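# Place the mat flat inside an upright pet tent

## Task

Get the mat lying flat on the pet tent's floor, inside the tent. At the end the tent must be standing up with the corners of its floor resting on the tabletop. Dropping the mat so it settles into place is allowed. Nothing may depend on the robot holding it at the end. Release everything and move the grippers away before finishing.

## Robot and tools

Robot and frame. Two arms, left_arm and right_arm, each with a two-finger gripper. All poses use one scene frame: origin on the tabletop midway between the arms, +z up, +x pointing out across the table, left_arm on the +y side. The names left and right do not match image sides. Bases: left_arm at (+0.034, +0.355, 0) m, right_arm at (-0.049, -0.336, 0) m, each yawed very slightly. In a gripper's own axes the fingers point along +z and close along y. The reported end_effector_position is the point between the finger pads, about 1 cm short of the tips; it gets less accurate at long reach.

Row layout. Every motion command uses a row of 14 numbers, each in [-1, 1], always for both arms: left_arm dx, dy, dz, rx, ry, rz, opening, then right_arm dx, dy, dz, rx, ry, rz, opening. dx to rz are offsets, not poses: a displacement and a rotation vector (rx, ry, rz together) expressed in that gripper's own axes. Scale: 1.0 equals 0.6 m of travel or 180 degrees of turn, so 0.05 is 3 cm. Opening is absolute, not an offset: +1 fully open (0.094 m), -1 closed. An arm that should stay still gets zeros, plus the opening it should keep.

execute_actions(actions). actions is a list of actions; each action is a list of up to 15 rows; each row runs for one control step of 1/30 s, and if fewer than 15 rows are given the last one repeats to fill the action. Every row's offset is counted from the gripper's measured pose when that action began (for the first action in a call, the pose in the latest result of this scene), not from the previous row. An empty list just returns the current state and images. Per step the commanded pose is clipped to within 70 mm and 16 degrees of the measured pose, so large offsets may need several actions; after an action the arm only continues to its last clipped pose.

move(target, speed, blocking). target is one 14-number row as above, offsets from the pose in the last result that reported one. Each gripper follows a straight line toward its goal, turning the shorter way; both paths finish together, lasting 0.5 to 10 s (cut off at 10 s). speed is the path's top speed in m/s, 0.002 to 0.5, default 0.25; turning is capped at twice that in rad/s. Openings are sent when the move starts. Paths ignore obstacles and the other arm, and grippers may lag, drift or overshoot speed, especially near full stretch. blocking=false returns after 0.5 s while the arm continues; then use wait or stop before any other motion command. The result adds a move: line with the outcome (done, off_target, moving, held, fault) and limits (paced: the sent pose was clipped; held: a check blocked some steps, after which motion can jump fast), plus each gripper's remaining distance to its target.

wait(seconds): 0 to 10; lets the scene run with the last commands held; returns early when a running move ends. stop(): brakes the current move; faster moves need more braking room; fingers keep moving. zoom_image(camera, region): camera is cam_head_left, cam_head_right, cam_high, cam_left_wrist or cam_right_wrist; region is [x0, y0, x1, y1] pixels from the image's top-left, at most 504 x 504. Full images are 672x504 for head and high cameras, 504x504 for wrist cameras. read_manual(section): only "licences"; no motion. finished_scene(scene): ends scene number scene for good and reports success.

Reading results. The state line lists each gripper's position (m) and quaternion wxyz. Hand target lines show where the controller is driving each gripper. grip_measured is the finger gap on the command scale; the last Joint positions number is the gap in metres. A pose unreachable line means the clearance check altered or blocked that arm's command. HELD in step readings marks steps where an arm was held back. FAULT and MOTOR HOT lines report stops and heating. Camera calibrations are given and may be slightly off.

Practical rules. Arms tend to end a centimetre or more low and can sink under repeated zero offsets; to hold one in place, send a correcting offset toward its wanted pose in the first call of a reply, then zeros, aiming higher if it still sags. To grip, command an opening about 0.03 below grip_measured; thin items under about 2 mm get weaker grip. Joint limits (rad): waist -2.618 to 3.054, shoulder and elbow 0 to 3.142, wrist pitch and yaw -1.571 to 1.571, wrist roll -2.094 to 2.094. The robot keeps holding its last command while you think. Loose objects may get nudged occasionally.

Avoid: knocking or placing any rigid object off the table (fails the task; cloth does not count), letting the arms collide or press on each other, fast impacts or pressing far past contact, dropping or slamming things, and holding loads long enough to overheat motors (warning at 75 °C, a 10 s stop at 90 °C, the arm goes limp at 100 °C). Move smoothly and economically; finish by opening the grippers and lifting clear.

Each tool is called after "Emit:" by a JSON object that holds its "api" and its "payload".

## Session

Emit:
{"api": "execute_actions", "payload": {"actions": []}}

Scene clock: 0.00 s.
left_arm: end_effector_position=(+0.4193, +0.3548, +0.4000) grip_measured=+1.000 end_effector_quat_wxyz=(+0.700, -0.001, +0.714, -0.001) | right_arm: end_effector_position=(+0.3307, -0.3526, +0.4154) grip_measured=+1.000 end_effector_quat_wxyz=(+0.715, +0.014, +0.699, -0.017)
Joint positions: left_arm=[ 0.017  1.059  1.042 -0.002 -0.006 -0.003  0.094] | right_arm=[ 0.016  1.044  1.056  0.011 -0.004 -0.003  0.094]
Joint velocities: left_arm=[-0.007  0.002 -0.012  0.037  0.037  0.081  0.   ] | right_arm=[-0.012 -0.022 -0.037 -0.051  0.007  0.051  0.   ]
Joint torques (N m, as the arm reports them, + toward a larger angle): no reading
Motor temperatures (°C, as the motors report them): left_arm=[24 31 30 33 26 27] | right_arm=[26 33 28 31 24 27]
Hand target (left_arm): +0.417, +0.355, +0.403; +0.702, -0.001, +0.712, -0.001
Hand target (right_arm): +0.327, -0.352, +0.428; +0.726, +0.014, +0.687, -0.017

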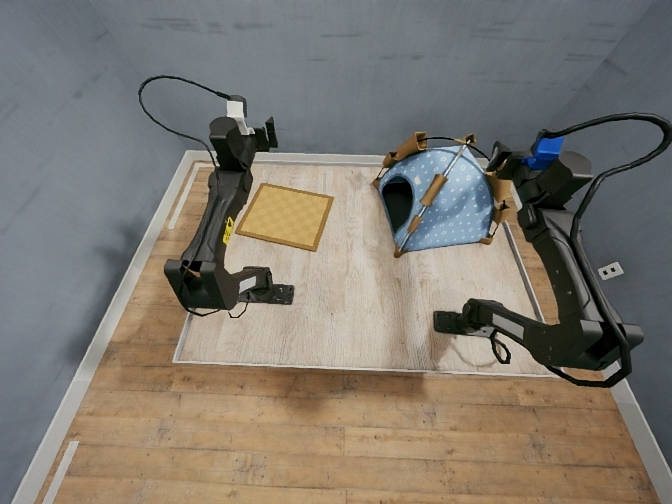

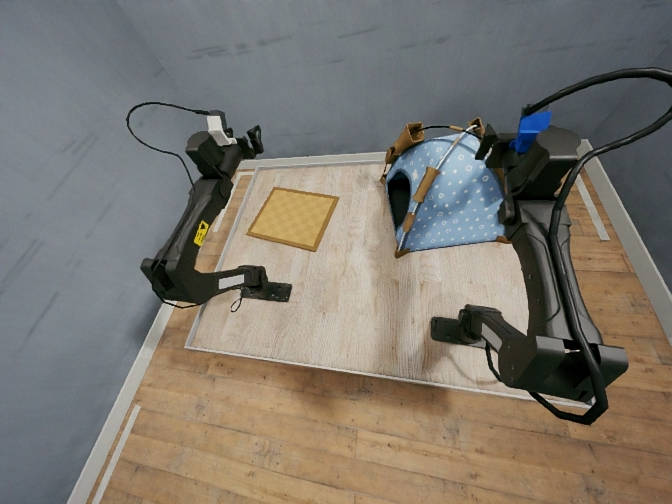

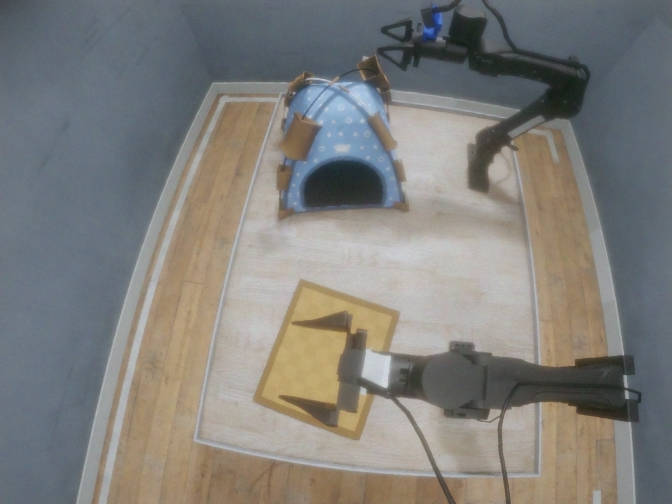

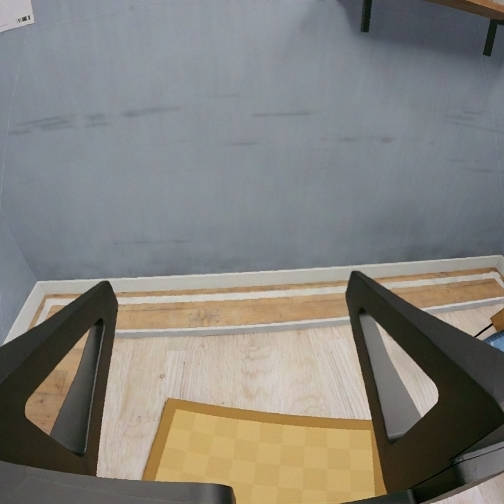

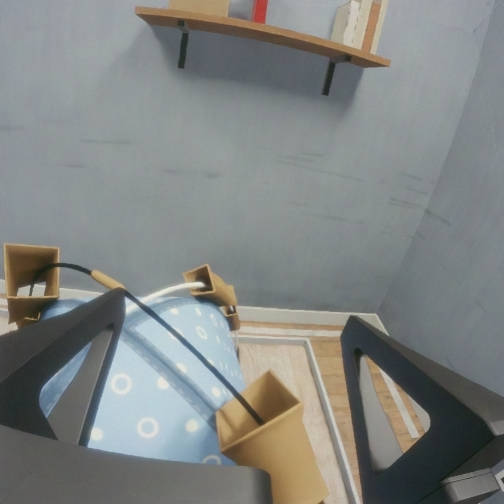

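Emit:
{"api": "move", "payload": {"target": [0.45,0.16,-0.38,0,0,-0.5,0.3, 0.1,0.72,-0.08,-0.33,0,0,-1]}}

Emit:
{"api": "move", "payload": {"target": [0,0,0,0,0,0,0.3, 0.53,0,0,0,0.2,0,-1], "speed": 0.2}}

Scene clock: 4.70 s.
left_arm: end_effector_position=(+0.2019, +0.4623, +0.1355) grip_measured=+0.302 end_effector_quat_wxyz=(+0.520, -0.536, +0.471, -0.470) | right_arm: end_effector_position=(+0.3048, +0.0758, +0.3362) grip_measured=-0.990 end_effector_quat_wxyz=(+0.614, -0.337, +0.633, +0.329)
Joint positions: left_arm=[ 1.687  0.501  0.012 -0.196  1.542 -0.899  0.061] | right_arm=[ 0.863  1.674  1.282  0.363 -0.182 -0.003  0.   ]
Joint velocities: left_arm=[ 0.027 -0.017  0.007 -0.125  0.007  0.051 -0.   ] | right_arm=[-0.002  0.012 -0.002  0.051 -0.051  0.022 -0.   ]
Joint torques (N m, as the arm reports them, + toward a larger angle): left_arm=[1.   1.   6.73 0.79 0.6  0.14] | right_arm=[ 0.41 -7.15 10.04  1.9  -0.03 -0.01]
Motor temperatures (°C, as the motors report them): left_arm=[24 31 31 34 26 27] | right_arm=[26 33 29 33 24 27]
Hand target (left_arm): +0.201, +0.458, +0.133; +0.520, -0.533, +0.467, -0.477
Hand target (right_arm): +0.303, +0.079, +0.356; +0.630, -0.335, +0.614, +0.338
Off the commanded pose (left_arm): 0.020 m, 7 deg.
Off the commanded pose (right_arm): 0.018 m, 3 deg.
joint sent to its limit (left arm) — the command would take joint 5 (wrist yaw) past its upper limit, so that joint was sent only as far as its limit.
move: off_target (left_arm, right_arm)
camera_calibration (this result's frames):
cam_left_wrist: T_world_to_cam=[[-0.0577288, 0.00870779, 0.998294, -0.138908], [-0.521045, -0.853228, -0.0226883, 0.526027], [0.851575, -0.521466, 0.053793, 0.167684], [0, 0, 0, 1]] pos_world=[0.123269, 0.537471, 0.141586]
cam_right_wrist: T_world_to_cam=[[0.801493, -0.5727, 0.172116, -0.262336], [-0.183395, -0.509347, -0.840792, 0.40544], [0.569189, 0.642324, -0.513269, 0.0653883], [0, 0, 0, 1]] pos_world=[0.247398, 0.0142691, 0.419604]

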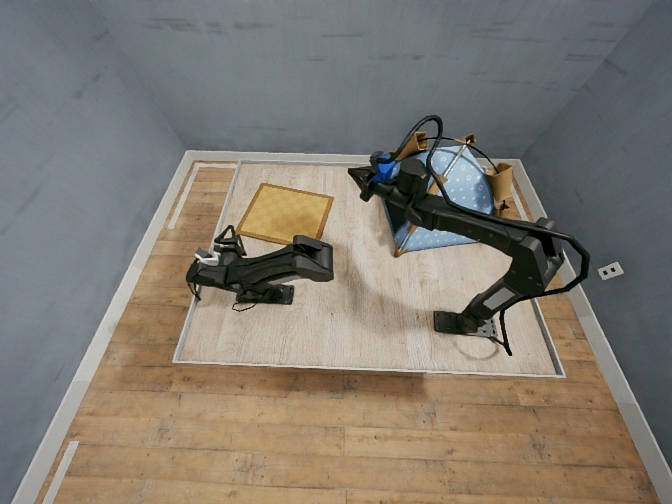

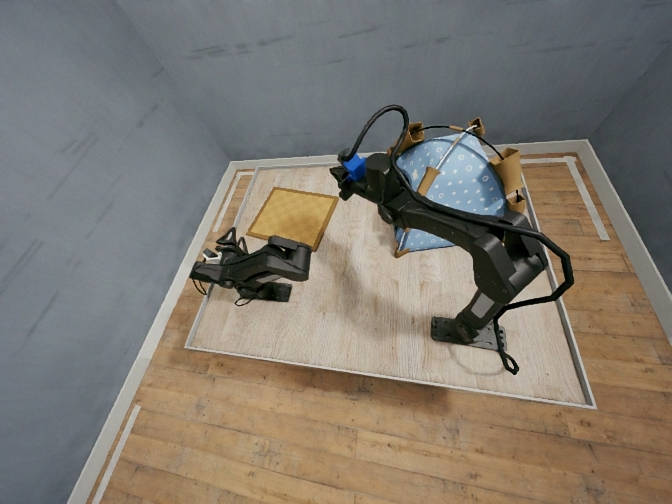

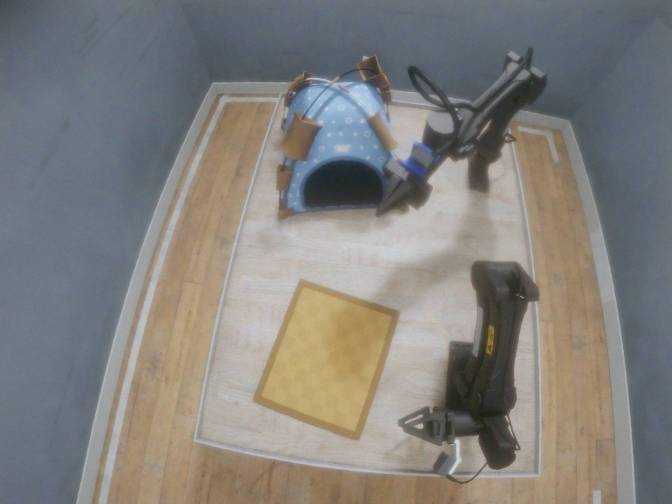

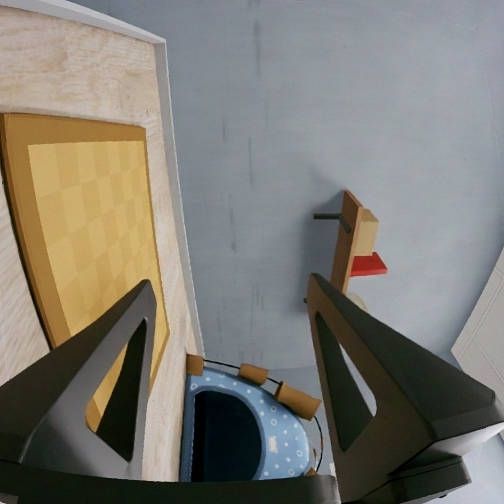

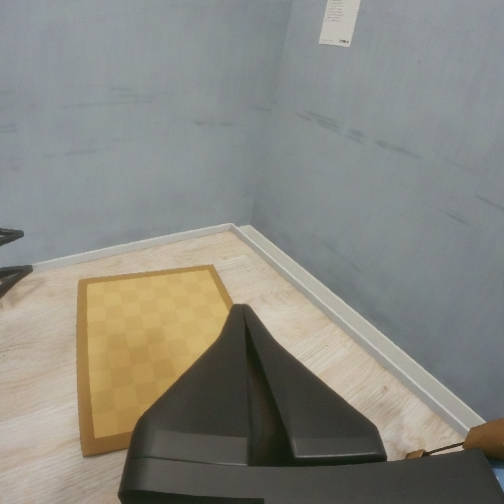

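Scene clock: 6.63 s.
left_arm: end_effector_position=(+0.2019, +0.4624, +0.1355) grip_measured=+0.302 end_effector_quat_wxyz=(+0.520, -0.536, +0.471, -0.470) | right_arm: end_effector_position=(+0.2980, +0.0646, +0.0237) grip_measured=-0.990 end_effector_quat_wxyz=(+0.396, -0.416, +0.789, +0.217)
Joint positions: left_arm=[ 1.687  0.501  0.012 -0.196  1.542 -0.9    0.061] | right_arm=[ 0.87   2.092  1.078  0.373 -0.144 -0.09   0.   ]
Joint velocities: left_arm=[-0.012  0.012 -0.002 -0.007 -0.022 -0.022 -0.   ] | right_arm=[ 0.007 -0.002  0.007  0.037  0.037 -0.007 -0.001]
Joint torques (N m, as the arm reports them, + toward a larger angle): left_arm=[-0.03  1.3   7.64  0.9   0.38 -0.02] | right_arm=[ 0.65 -7.8   7.41  1.2   0.09 -0.11]
Motor temperatures (°C, as the motors report them): left_arm=[24 31 31 34 26 27] | right_arm=[26 34 29 33 24 27]
Hand target (left_arm): +0.202, +0.462, +0.135; +0.520, -0.536, +0.471, -0.469
Hand target (right_arm): +0.297, +0.068, +0.017; +0.388, -0.422, +0.791, +0.211
Off the commanded pose (left_arm): 0.000 m, 0 deg.
Off the commanded pose (right_arm): 0.007 m, 2 deg.
move: done
camera_calibration (this result's frames):
cam_left_wrist: T_world_to_cam=[[-0.057812, 0.00944273, 0.998283, -0.13921], [-0.520712, -0.853447, -0.0220824, 0.525997], [0.851773, -0.521094, 0.0542564, 0.167468], [0, 0, 0, 1]] pos_world=[0.1232, 0.537491, 0.1415]
cam_right_wrist: T_world_to_cam=[[0.858393, -0.491317, 0.147547, -0.231174], [-0.40468, -0.825301, -0.393842, 0.211545], [0.315272, 0.278362, -0.907259, 0.0245224], [0, 0, 0, 1]] pos_world=[0.276315, 0.0541822, 0.139673]

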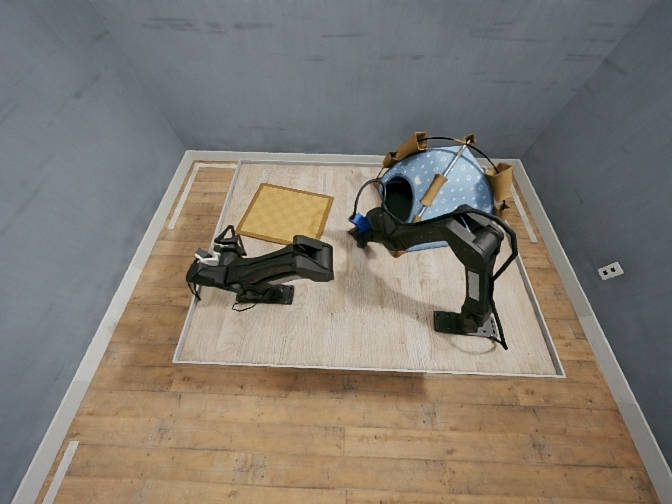

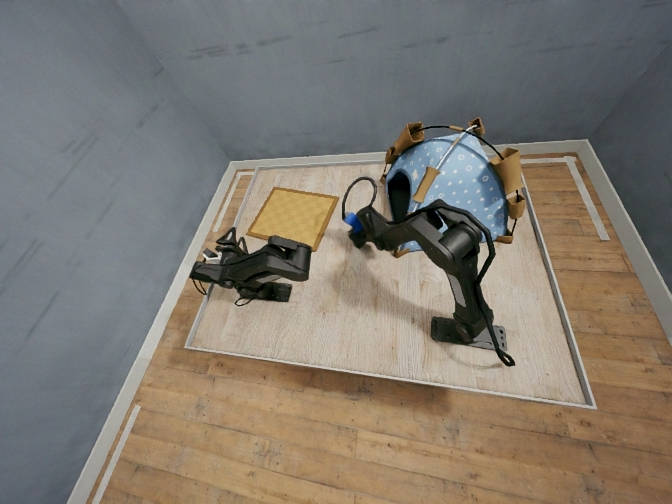

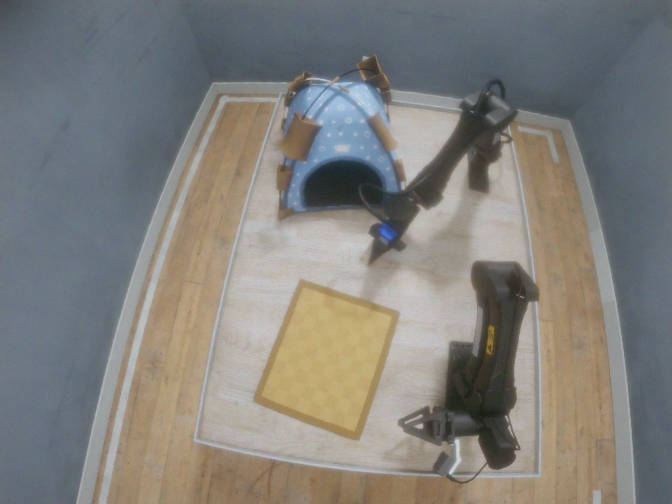

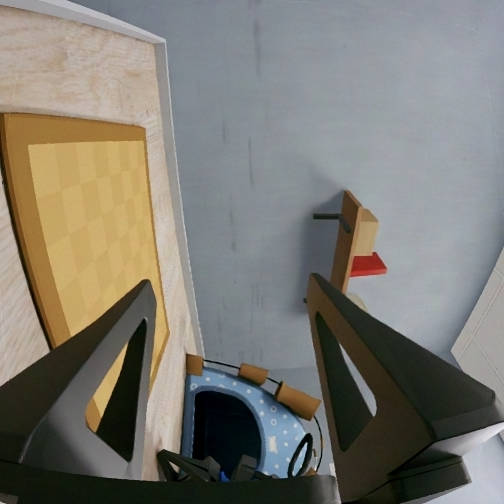

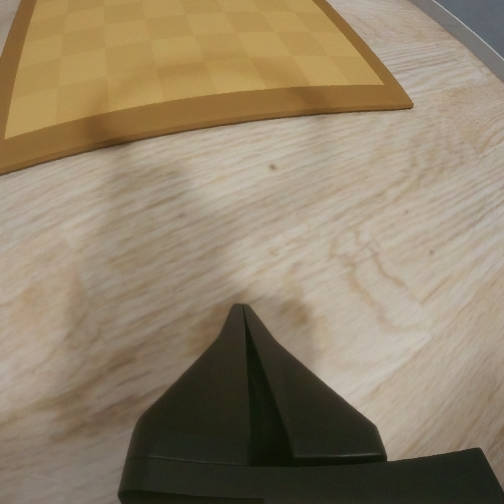

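Emit:
{"api": "move", "payload": {"target": [0,0.08,0,0,0,0,0.3, -0.218,0.173,0.342,0,0,0,-1], "speed": 0.08}}

Scene clock: 10.53 s.
left_arm: end_effector_position=(+0.2017, +0.4640, +0.0909) grip_measured=+0.302 end_effector_quat_wxyz=(+0.517, -0.533, +0.480, -0.467) | right_arm: end_effector_position=(+0.3577, +0.3136, +0.0307) grip_measured=-0.991 end_effector_quat_wxyz=(+0.493, -0.383, +0.734, +0.266)
Joint positions: left_arm=[ 1.687  1.141  0.012 -0.118  1.54  -0.326  0.061] | right_arm=[ 1.083  3.114  2.864 -0.131  0.041  0.03   0.   ]
Joint velocities: left_arm=[-0.007 -0.027  0.002 -0.007 -0.022  0.095  0.   ] | right_arm=[-0.002  0.012 -0.027  0.081 -0.022 -0.022  0.001]
Joint torques (N m, as the arm reports them, + toward a larger angle): left_arm=[0.99 0.65 3.76 0.59 0.61 0.16] | right_arm=[  1.07 -13.24   7.17   1.4   -0.15   0.09]
Motor temperatures (°C, as the motors report them): left_arm=[24 31 31 34 26 27] | right_arm=[26 35 29 33 24 27]
Hand target (left_arm): +0.201, +0.461, +0.088; +0.518, -0.536, +0.473, -0.470
Hand target (right_arm): +0.344, +0.317, +0.007; +0.470, -0.396, +0.742, +0.268
Off the commanded pose (left_arm): 0.004 m, 1 deg.
Off the commanded pose (right_arm): 0.026 m, 14 deg.
elbow stopped short (right arm): the move would have taken joint 3 (elbow) straighter than the controller allows; a more bent joint 3 avoids this.
joint sent to its limit (left arm) — the command would take joint 3 (elbow) past its lower limit, so that joint was sent only as far as its limit.
joint sent to its limit (right arm) — the command would take joint 2 (shoulder) past its upper limit, so that joint was sent only as far as its limit.
move: off_target (right_arm)
camera_calibration (this result's frames):
cam_left_wrist: T_world_to_cam=[[-0.0454014, -0.000370076, 0.998969, -0.0927472], [-0.531665, -0.846601, -0.0244769, 0.525576], [0.845737, -0.532228, 0.0382401, 0.178722], [0, 0, 0, 1]] pos_world=[0.124068, 0.54004, 0.0986817]
cam_right_wrist: T_world_to_cam=[[0.831334, -0.531685, 0.161847, -0.139205], [-0.340183, -0.717082, -0.608333, 0.39355], [0.439499, 0.45067, -0.777005, -0.159692], [0, 0, 0, 1]] pos_world=[0.319789, 0.280163, 0.137858]

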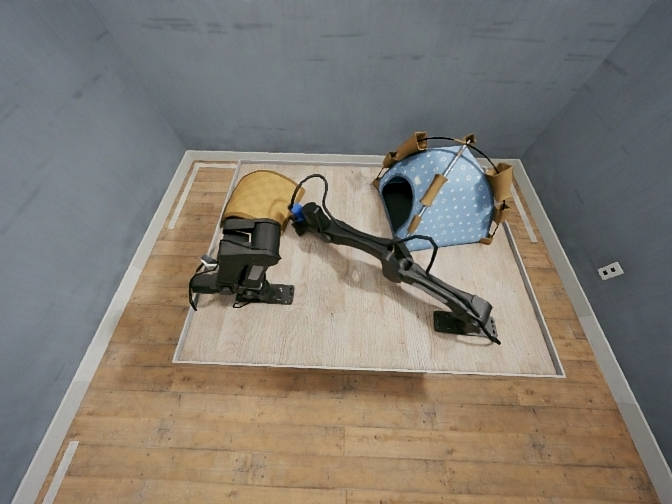

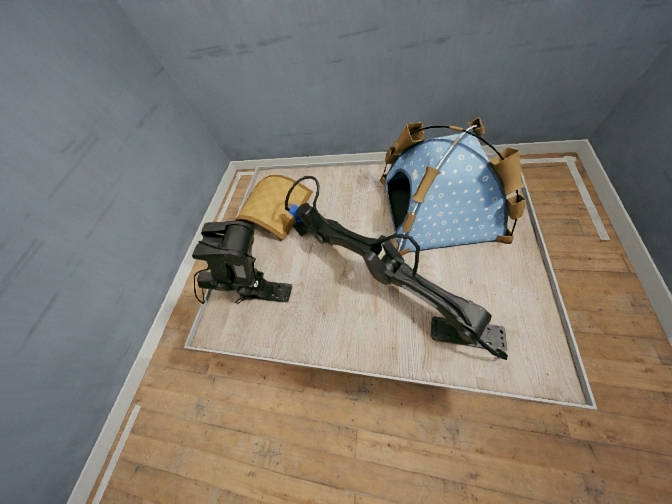

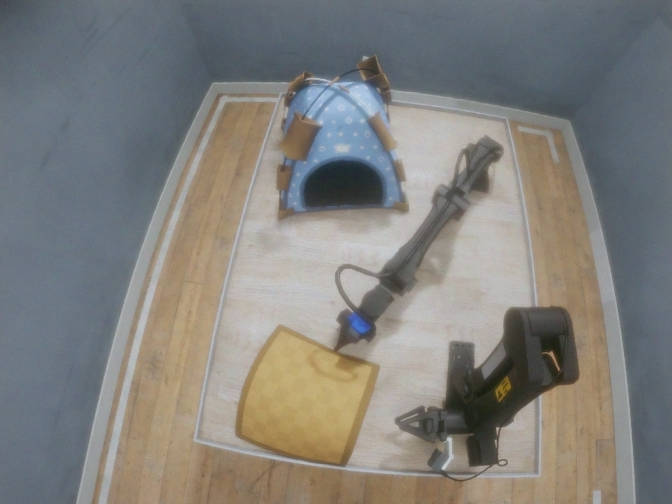

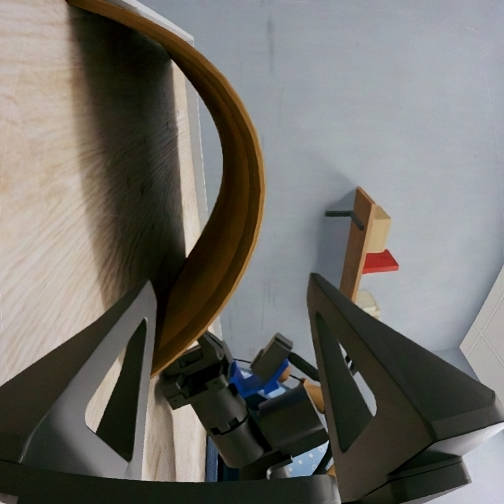

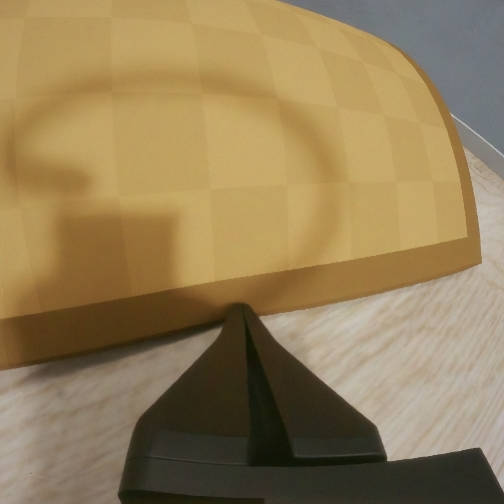

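Emit:
{"api": "move", "payload": {"target": [-0.07,0,0.225,0,0,0,0.5, 0.02,0,0,0,0,0,-1], "speed": 0.1}}

Scene clock: 12.83 s.
left_arm: end_effector_position=(+0.3310, +0.5237, +0.0935) grip_measured=+0.497 end_effector_quat_wxyz=(-0.500, +0.542, -0.504, +0.449) | right_arm: end_effector_position=(+0.3590, +0.3151, +0.0304) grip_measured=-0.991 end_effector_quat_wxyz=(+0.511, -0.376, +0.722, +0.276)
Joint positions: left_arm=[ 0.922  1.867  0.166  1.561  0.805 -1.452  0.07 ] | right_arm=[1.083 3.06  2.706 0.021 0.043 0.03  0.   ]
Joint velocities: left_arm=[-0.022 -0.007 -0.012  0.022 -0.066  0.051 -0.001] | right_arm=[-0.002 -0.007  0.007 -0.081 -0.037 -0.007 -0.   ]
Joint torques (N m, as the arm reports them, + toward a larger angle): left_arm=[-1.12 -4.35  2.2   1.53 -0.11 -0.03] | right_arm=[  0.08 -15.71   5.55   1.26   0.03  -0.01]
Motor temperatures (°C, as the motors report them): left_arm=[24 31 31 34 26 27] | right_arm=[26 37 30 33 24 27]
Hand target (left_arm): +0.330, +0.521, +0.087; -0.493, +0.550, -0.503, +0.448
Hand target (right_arm): +0.356, +0.311, +0.019; +0.493, -0.383, +0.734, +0.266
Off the commanded pose (left_arm): 0.008 m, 4 deg.
Off the commanded pose (right_arm): 0.013 m, 3 deg.
joint sent to its limit (left arm) — the command would take joint 4 (wrist pitch) past its upper limit, so that joint was sent only as far as its limit.
move: off_target (left_arm, right_arm); limits=paced
camera_calibration (this result's frames):
cam_left_wrist: T_world_to_cam=[[0.0233685, -0.0137418, 0.999632, -0.105246], [-0.545342, -0.838213, 0.0012257, 0.642697], [0.837888, -0.54517, -0.0270818, 0.116551], [0, 0, 0, 1]] pos_world=[0.255293, 0.600811, 0.107576]
cam_right_wrist: T_world_to_cam=[[0.826121, -0.539889, 0.16138, -0.134991], [-0.324925, -0.690394, -0.646359, 0.382103], [0.460377, 0.481534, -0.745773, -0.17928], [0, 0, 0, 1]] pos_world=[0.31821, 0.277251, 0.135058]

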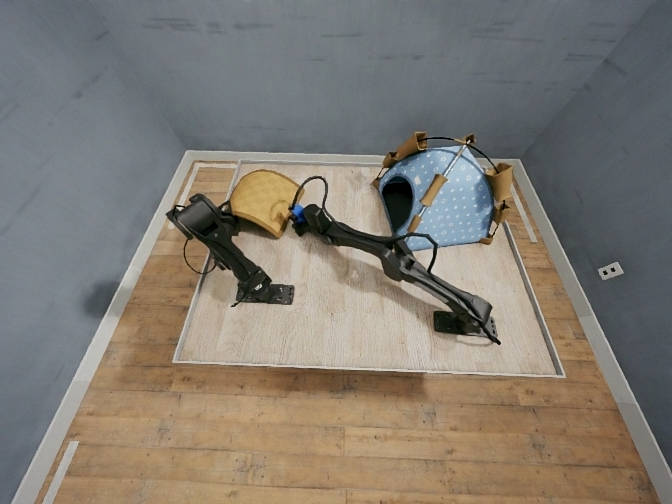

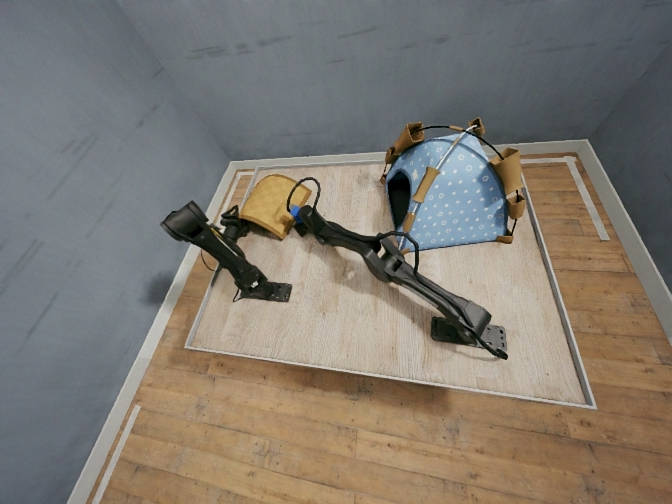

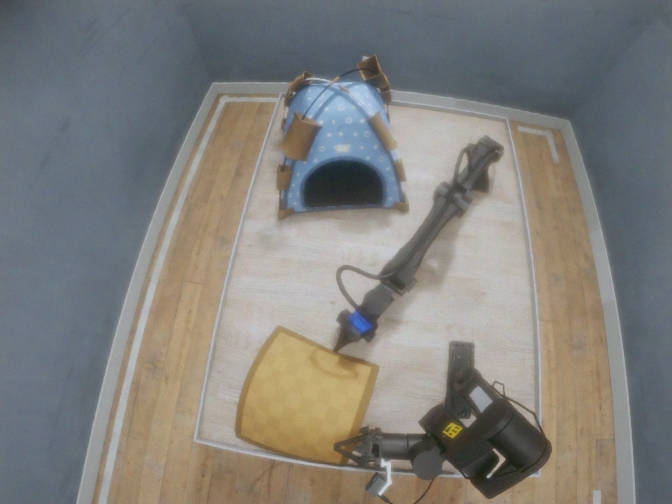

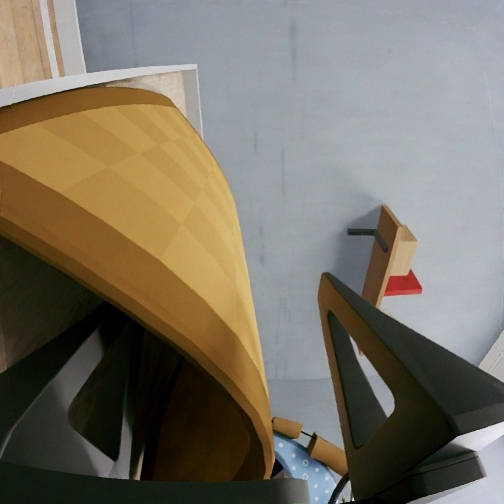

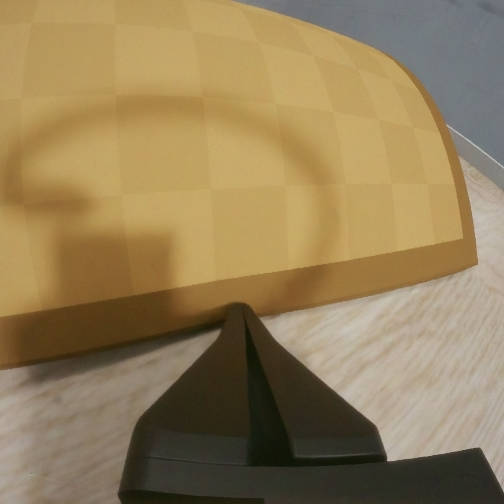

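Emit:
{"api": "move", "payload": {"target": [0,0.03,0,0,0,-0.2,0.3, 0.02,0,0,0,0,0,-1], "speed": 0.1}}

Emit:
{"api": "move", "payload": {"target": [0,0,0,0,0,0,-0.95, 0.02,0,0,0,0,0,-1]}}

Emit:
{"api": "move", "payload": {"target": [0,0,0,0,0,0,-0.95, 0.1,0.1,-0.6,0,0,0,-1], "speed": 0.15}}

Scene clock: 16.43 s.
left_arm: end_effector_position=(+0.3302, +0.5229, +0.0808) grip_measured=+0.302 end_effector_quat_wxyz=(-0.335, +0.677, -0.322, +0.570) | right_arm: end_effector_position=(+0.3612, +0.3169, +0.0340) grip_measured=-0.991 end_effector_quat_wxyz=(+0.530, -0.366, +0.709, +0.285)
Joint positions: left_arm=[ 0.922  1.913  0.166  1.566  0.804 -2.035  0.061] | right_arm=[1.083 3.06  2.67  0.112 0.049 0.03  0.   ]
Joint velocities: left_arm=[ 0.007  0.002 -0.002 -0.066  0.095 -0.007 -0.   ] | right_arm=[ 0.012 -0.012  0.002 -0.037 -0.037  0.037 -0.   ]
Joint torques (N m, as the arm reports them, + toward a larger angle): left_arm=[ 1.04 -4.22  3.26  1.47  0.18 -0.03] | right_arm=[  0.07 -15.37   5.41   1.29   0.    -0.01]
Motor temperatures (°C, as the motors report them): left_arm=[24 31 31 35 26 27] | right_arm=[26 40 30 34 24 27]
Hand target (left_arm): +0.329, +0.524, +0.076; -0.327, +0.681, -0.320, +0.571
Hand target (right_arm): +0.358, +0.313, +0.019; +0.511, -0.375, +0.722, +0.276
Off the commanded pose (left_arm): 0.005 m, 2 deg.
Off the commanded pose (right_arm): 0.016 m, 3 deg.
joint sent to its limit (left arm) — the command would take joint 4 (wrist pitch) past its upper limit, so that joint was sent only as far as its limit.
move: off_target (right_arm)
camera_calibration (this result's frames):
cam_left_wrist: T_world_to_cam=[[-0.0198432, 0.561035, 0.827554, -0.364903], [-0.499292, -0.722676, 0.477961, 0.527404], [0.866207, -0.403707, 0.29446, 0.00713456], [0, 0, 0, 1]] pos_world=[0.249907, 0.588745, 0.0477974]
cam_right_wrist: T_world_to_cam=[[0.818581, -0.551336, 0.161105, -0.130071], [-0.308692, -0.658798, -0.686072, 0.371924], [0.484391, 0.511874, -0.709472, -0.198063], [0, 0, 0, 1]] pos_world=[0.317224, 0.274693, 0.135601]

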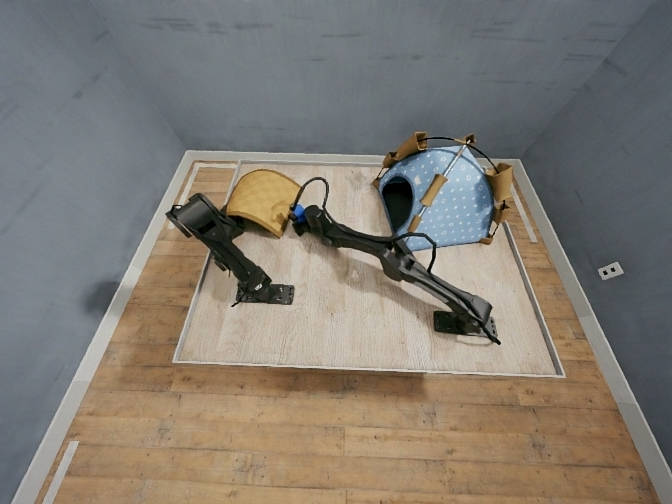

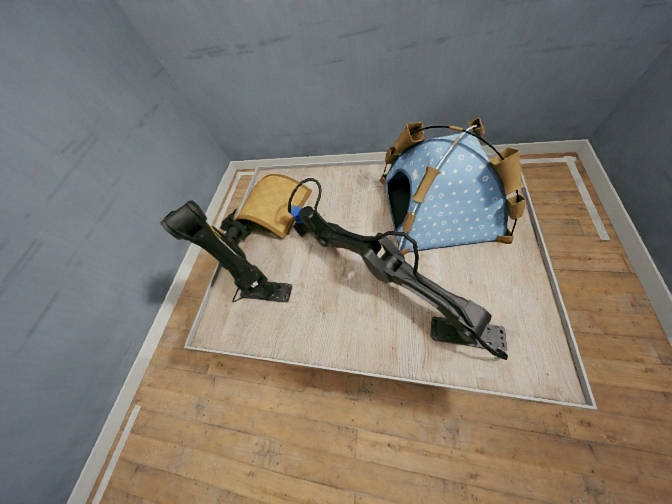

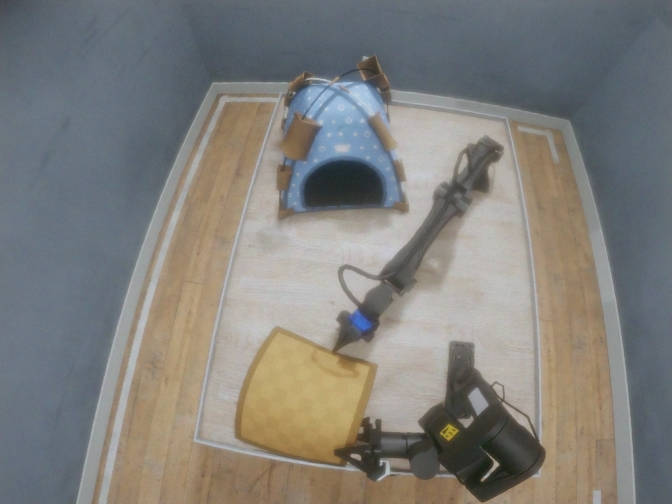

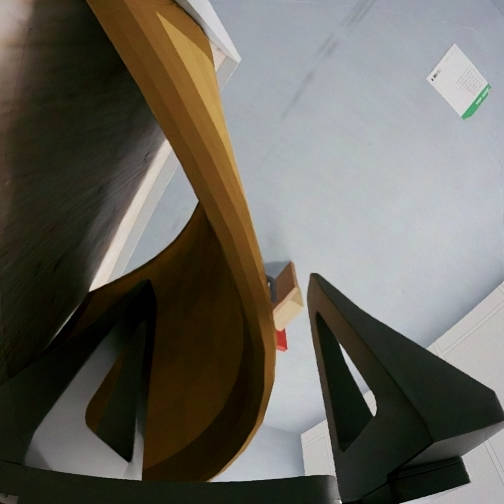

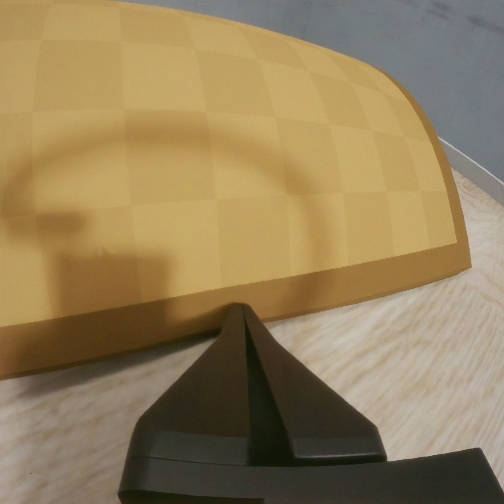

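Scene clock: 17.13 s.
left_arm: end_effector_position=(+0.3302, +0.5229, +0.0810) grip_measured=-0.882 end_effector_quat_wxyz=(-0.336, +0.677, -0.323, +0.570) | right_arm: end_effector_position=(+0.3625, +0.3180, +0.0375) grip_measured=-0.991 end_effector_quat_wxyz=(+0.546, -0.359, +0.698, +0.293)
Joint positions: left_arm=[ 0.922  1.913  0.166  1.568  0.804 -2.035  0.006] | right_arm=[1.083 3.06  2.641 0.183 0.052 0.03  0.   ]
Joint velocities: left_arm=[-0.012  0.002 -0.012 -0.007  0.007 -0.022 -0.   ] | right_arm=[-0.007 -0.022 -0.017  0.007 -0.022 -0.037  0.001]
Joint torques (N m, as the arm reports them, + toward a larger angle): left_arm=[ 0.   -5.96  2.9   1.45  0.05  0.  ] | right_arm=[  0.07 -14.87   5.87   1.42   0.02  -0.01]
Motor temperatures (°C, as the motors report them): left_arm=[24 32 31 35 26 27] | right_arm=[26 40 30 34 24 27]
Hand target (left_arm): +0.330, +0.523, +0.081; -0.335, +0.677, -0.322, +0.570
Hand target (right_arm): +0.360, +0.315, +0.022; +0.530, -0.366, +0.709, +0.285
Off the commanded pose (left_arm): 0.000 m, 0 deg.
Off the commanded pose (right_arm): 0.016 m, 2 deg.
move: off_target (right_arm)
camera_calibration (this result's frames):
cam_left_wrist: T_world_to_cam=[[-0.0206294, 0.560046, 0.828205, -0.364442], [-0.499745, -0.723246, 0.476623, 0.527867], [0.865927, -0.404059, 0.2948, 0.00728574], [0, 0, 0, 1]] pos_world=[0.249972, 0.588826, 0.0480912]
cam_right_wrist: T_world_to_cam=[[0.813182, -0.559627, 0.159852, -0.126454], [-0.294168, -0.632195, -0.716795, 0.362787], [0.502196, 0.535861, -0.678714, -0.212022], [0, 0, 0, 1]] pos_world=[0.316027, 0.272199, 0.136356]

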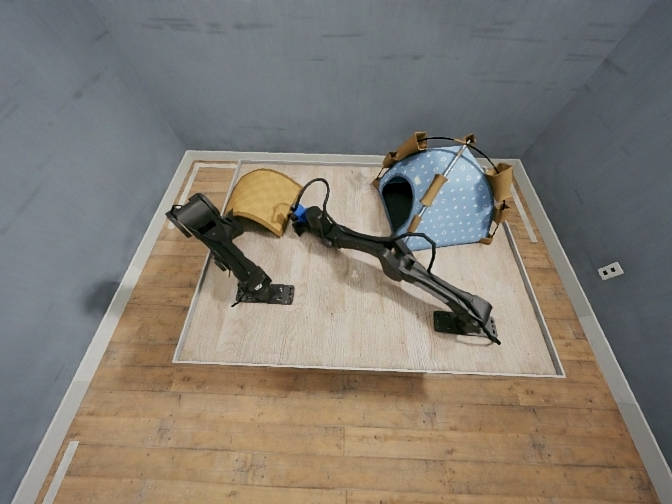

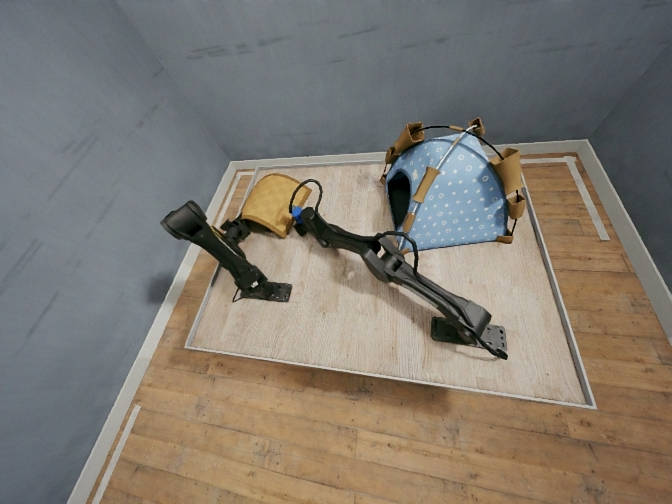

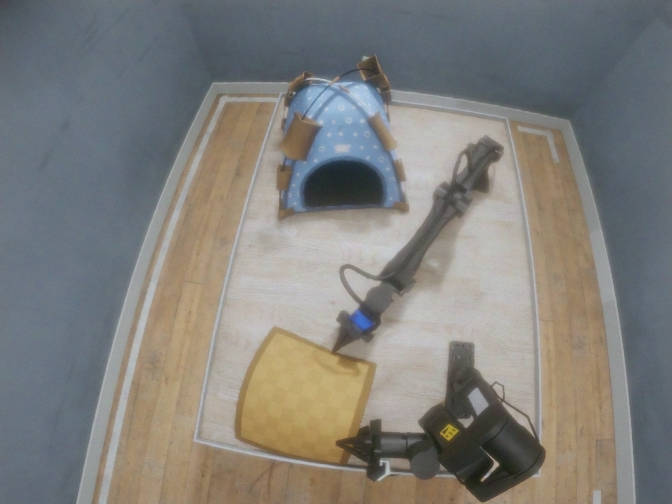

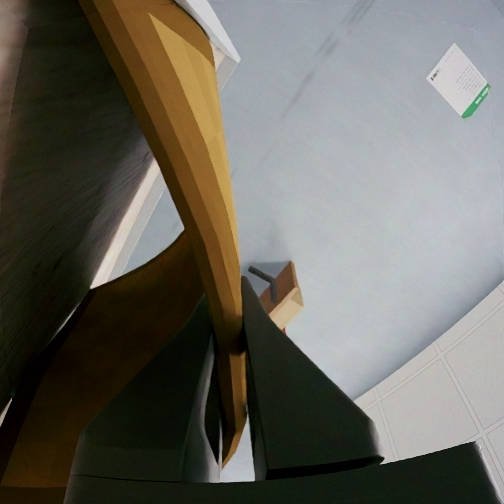

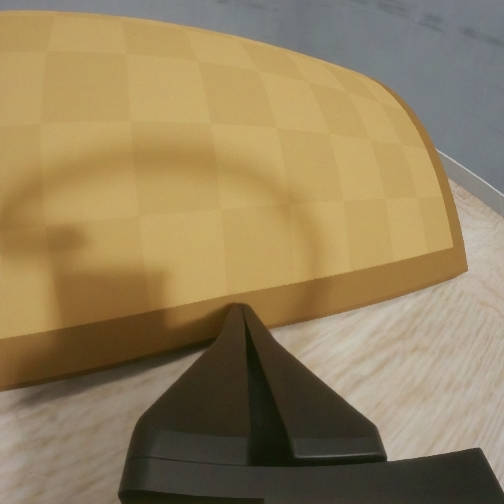

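Scene clock: 20.10 s.
left_arm: end_effector_position=(+0.3302, +0.5226, +0.0811) grip_measured=-0.882 end_effector_quat_wxyz=(-0.335, +0.676, -0.323, +0.571) | right_arm: end_effector_position=(+0.1057, +0.0560, +0.0533) grip_measured=-0.991 end_effector_quat_wxyz=(+0.532, -0.372, +0.708, +0.280)
Joint positions: left_arm=[ 0.922  1.913  0.166  1.568  0.805 -2.035  0.006] | right_arm=[1.405 1.942 0.433 1.207 0.358 0.109 0.   ]
Joint velocities: left_arm=[ 0.007  0.012 -0.012 -0.037  0.007 -0.051  0.   ] | right_arm=[ 0.017  0.012  0.012 -0.066 -0.007  0.007  0.   ]
Joint torques (N m, as the arm reports them, + toward a larger angle): left_arm=[-0.05 -5.9   2.99  1.47  0.03  0.01] | right_arm=[ 0.48 -8.3   2.84  1.85  0.2   0.1 ]
Motor temperatures (°C, as the motors report them): left_arm=[24 32 31 35 26 27] | right_arm=[26 41 29 35 24 27]
Hand target (left_arm): +0.330, +0.523, +0.081; -0.336, +0.677, -0.323, +0.571
Hand target (right_arm): +0.105, +0.057, +0.069; +0.544, -0.357, +0.700, +0.295
Off the commanded pose (left_arm): 0.000 m, 0 deg.
Off the commanded pose (right_arm): 0.011 m, 3 deg.
move: off_target (right_arm)
camera_calibration (this result's frames):
cam_left_wrist: T_world_to_cam=[[-0.0199644, 0.560217, 0.828106, -0.364621], [-0.500932, -0.722414, 0.476639, 0.527626], [0.865256, -0.405309, 0.295053, 0.00799726], [0, 0, 0, 1]] pos_world=[0.250106, 0.588673, 0.0480979]
cam_right_wrist: T_world_to_cam=[[0.818311, -0.547112, 0.176167, -0.0689006], [-0.299761, -0.667745, -0.681367, 0.133682], [0.490418, 0.504762, -0.710426, 0.0727195], [0, 0, 0, 1]] pos_world=[0.0607916, 0.0148628, 0.154886]

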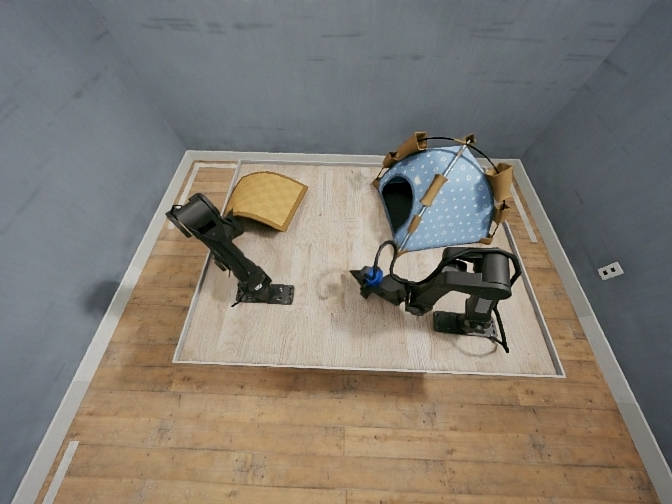

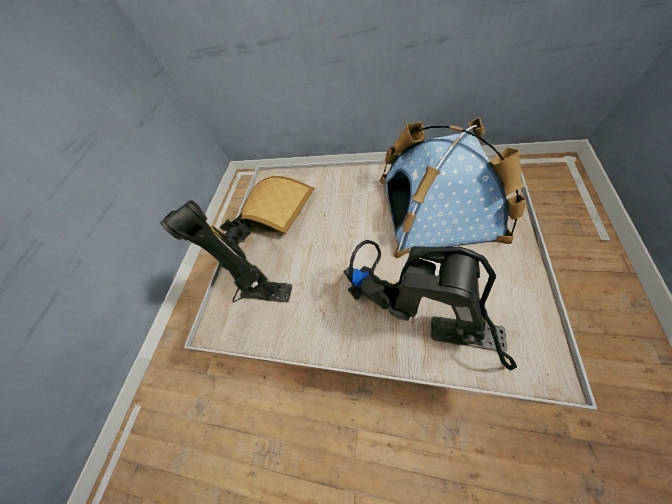

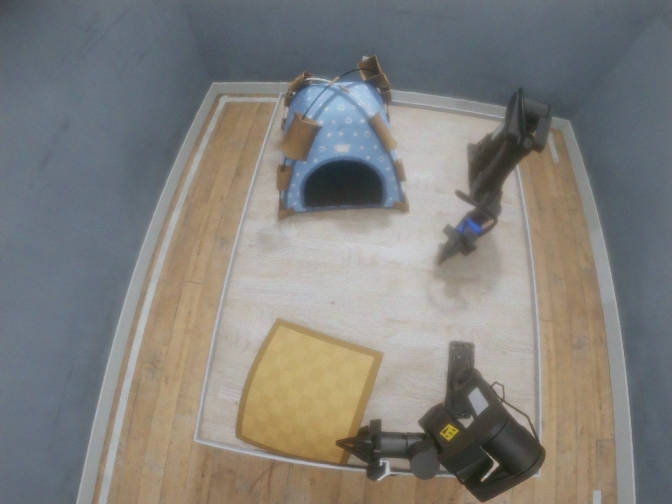

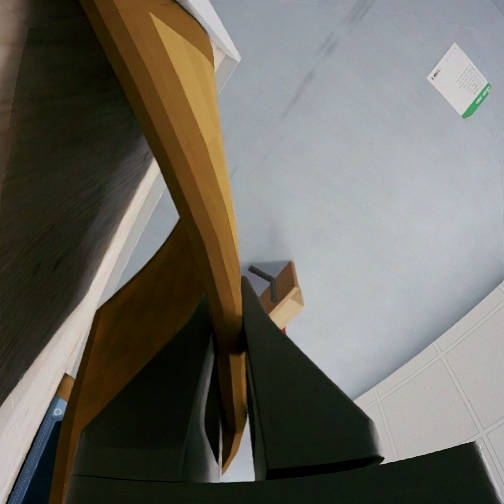

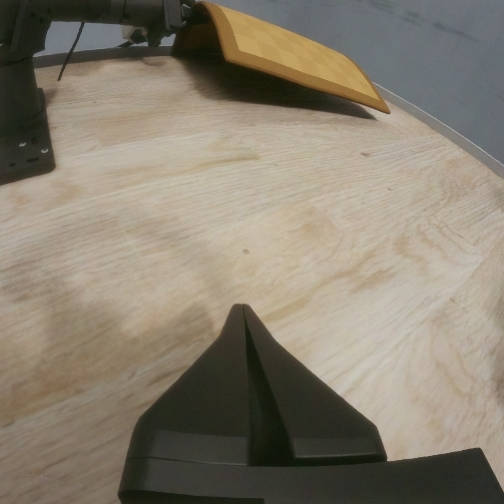

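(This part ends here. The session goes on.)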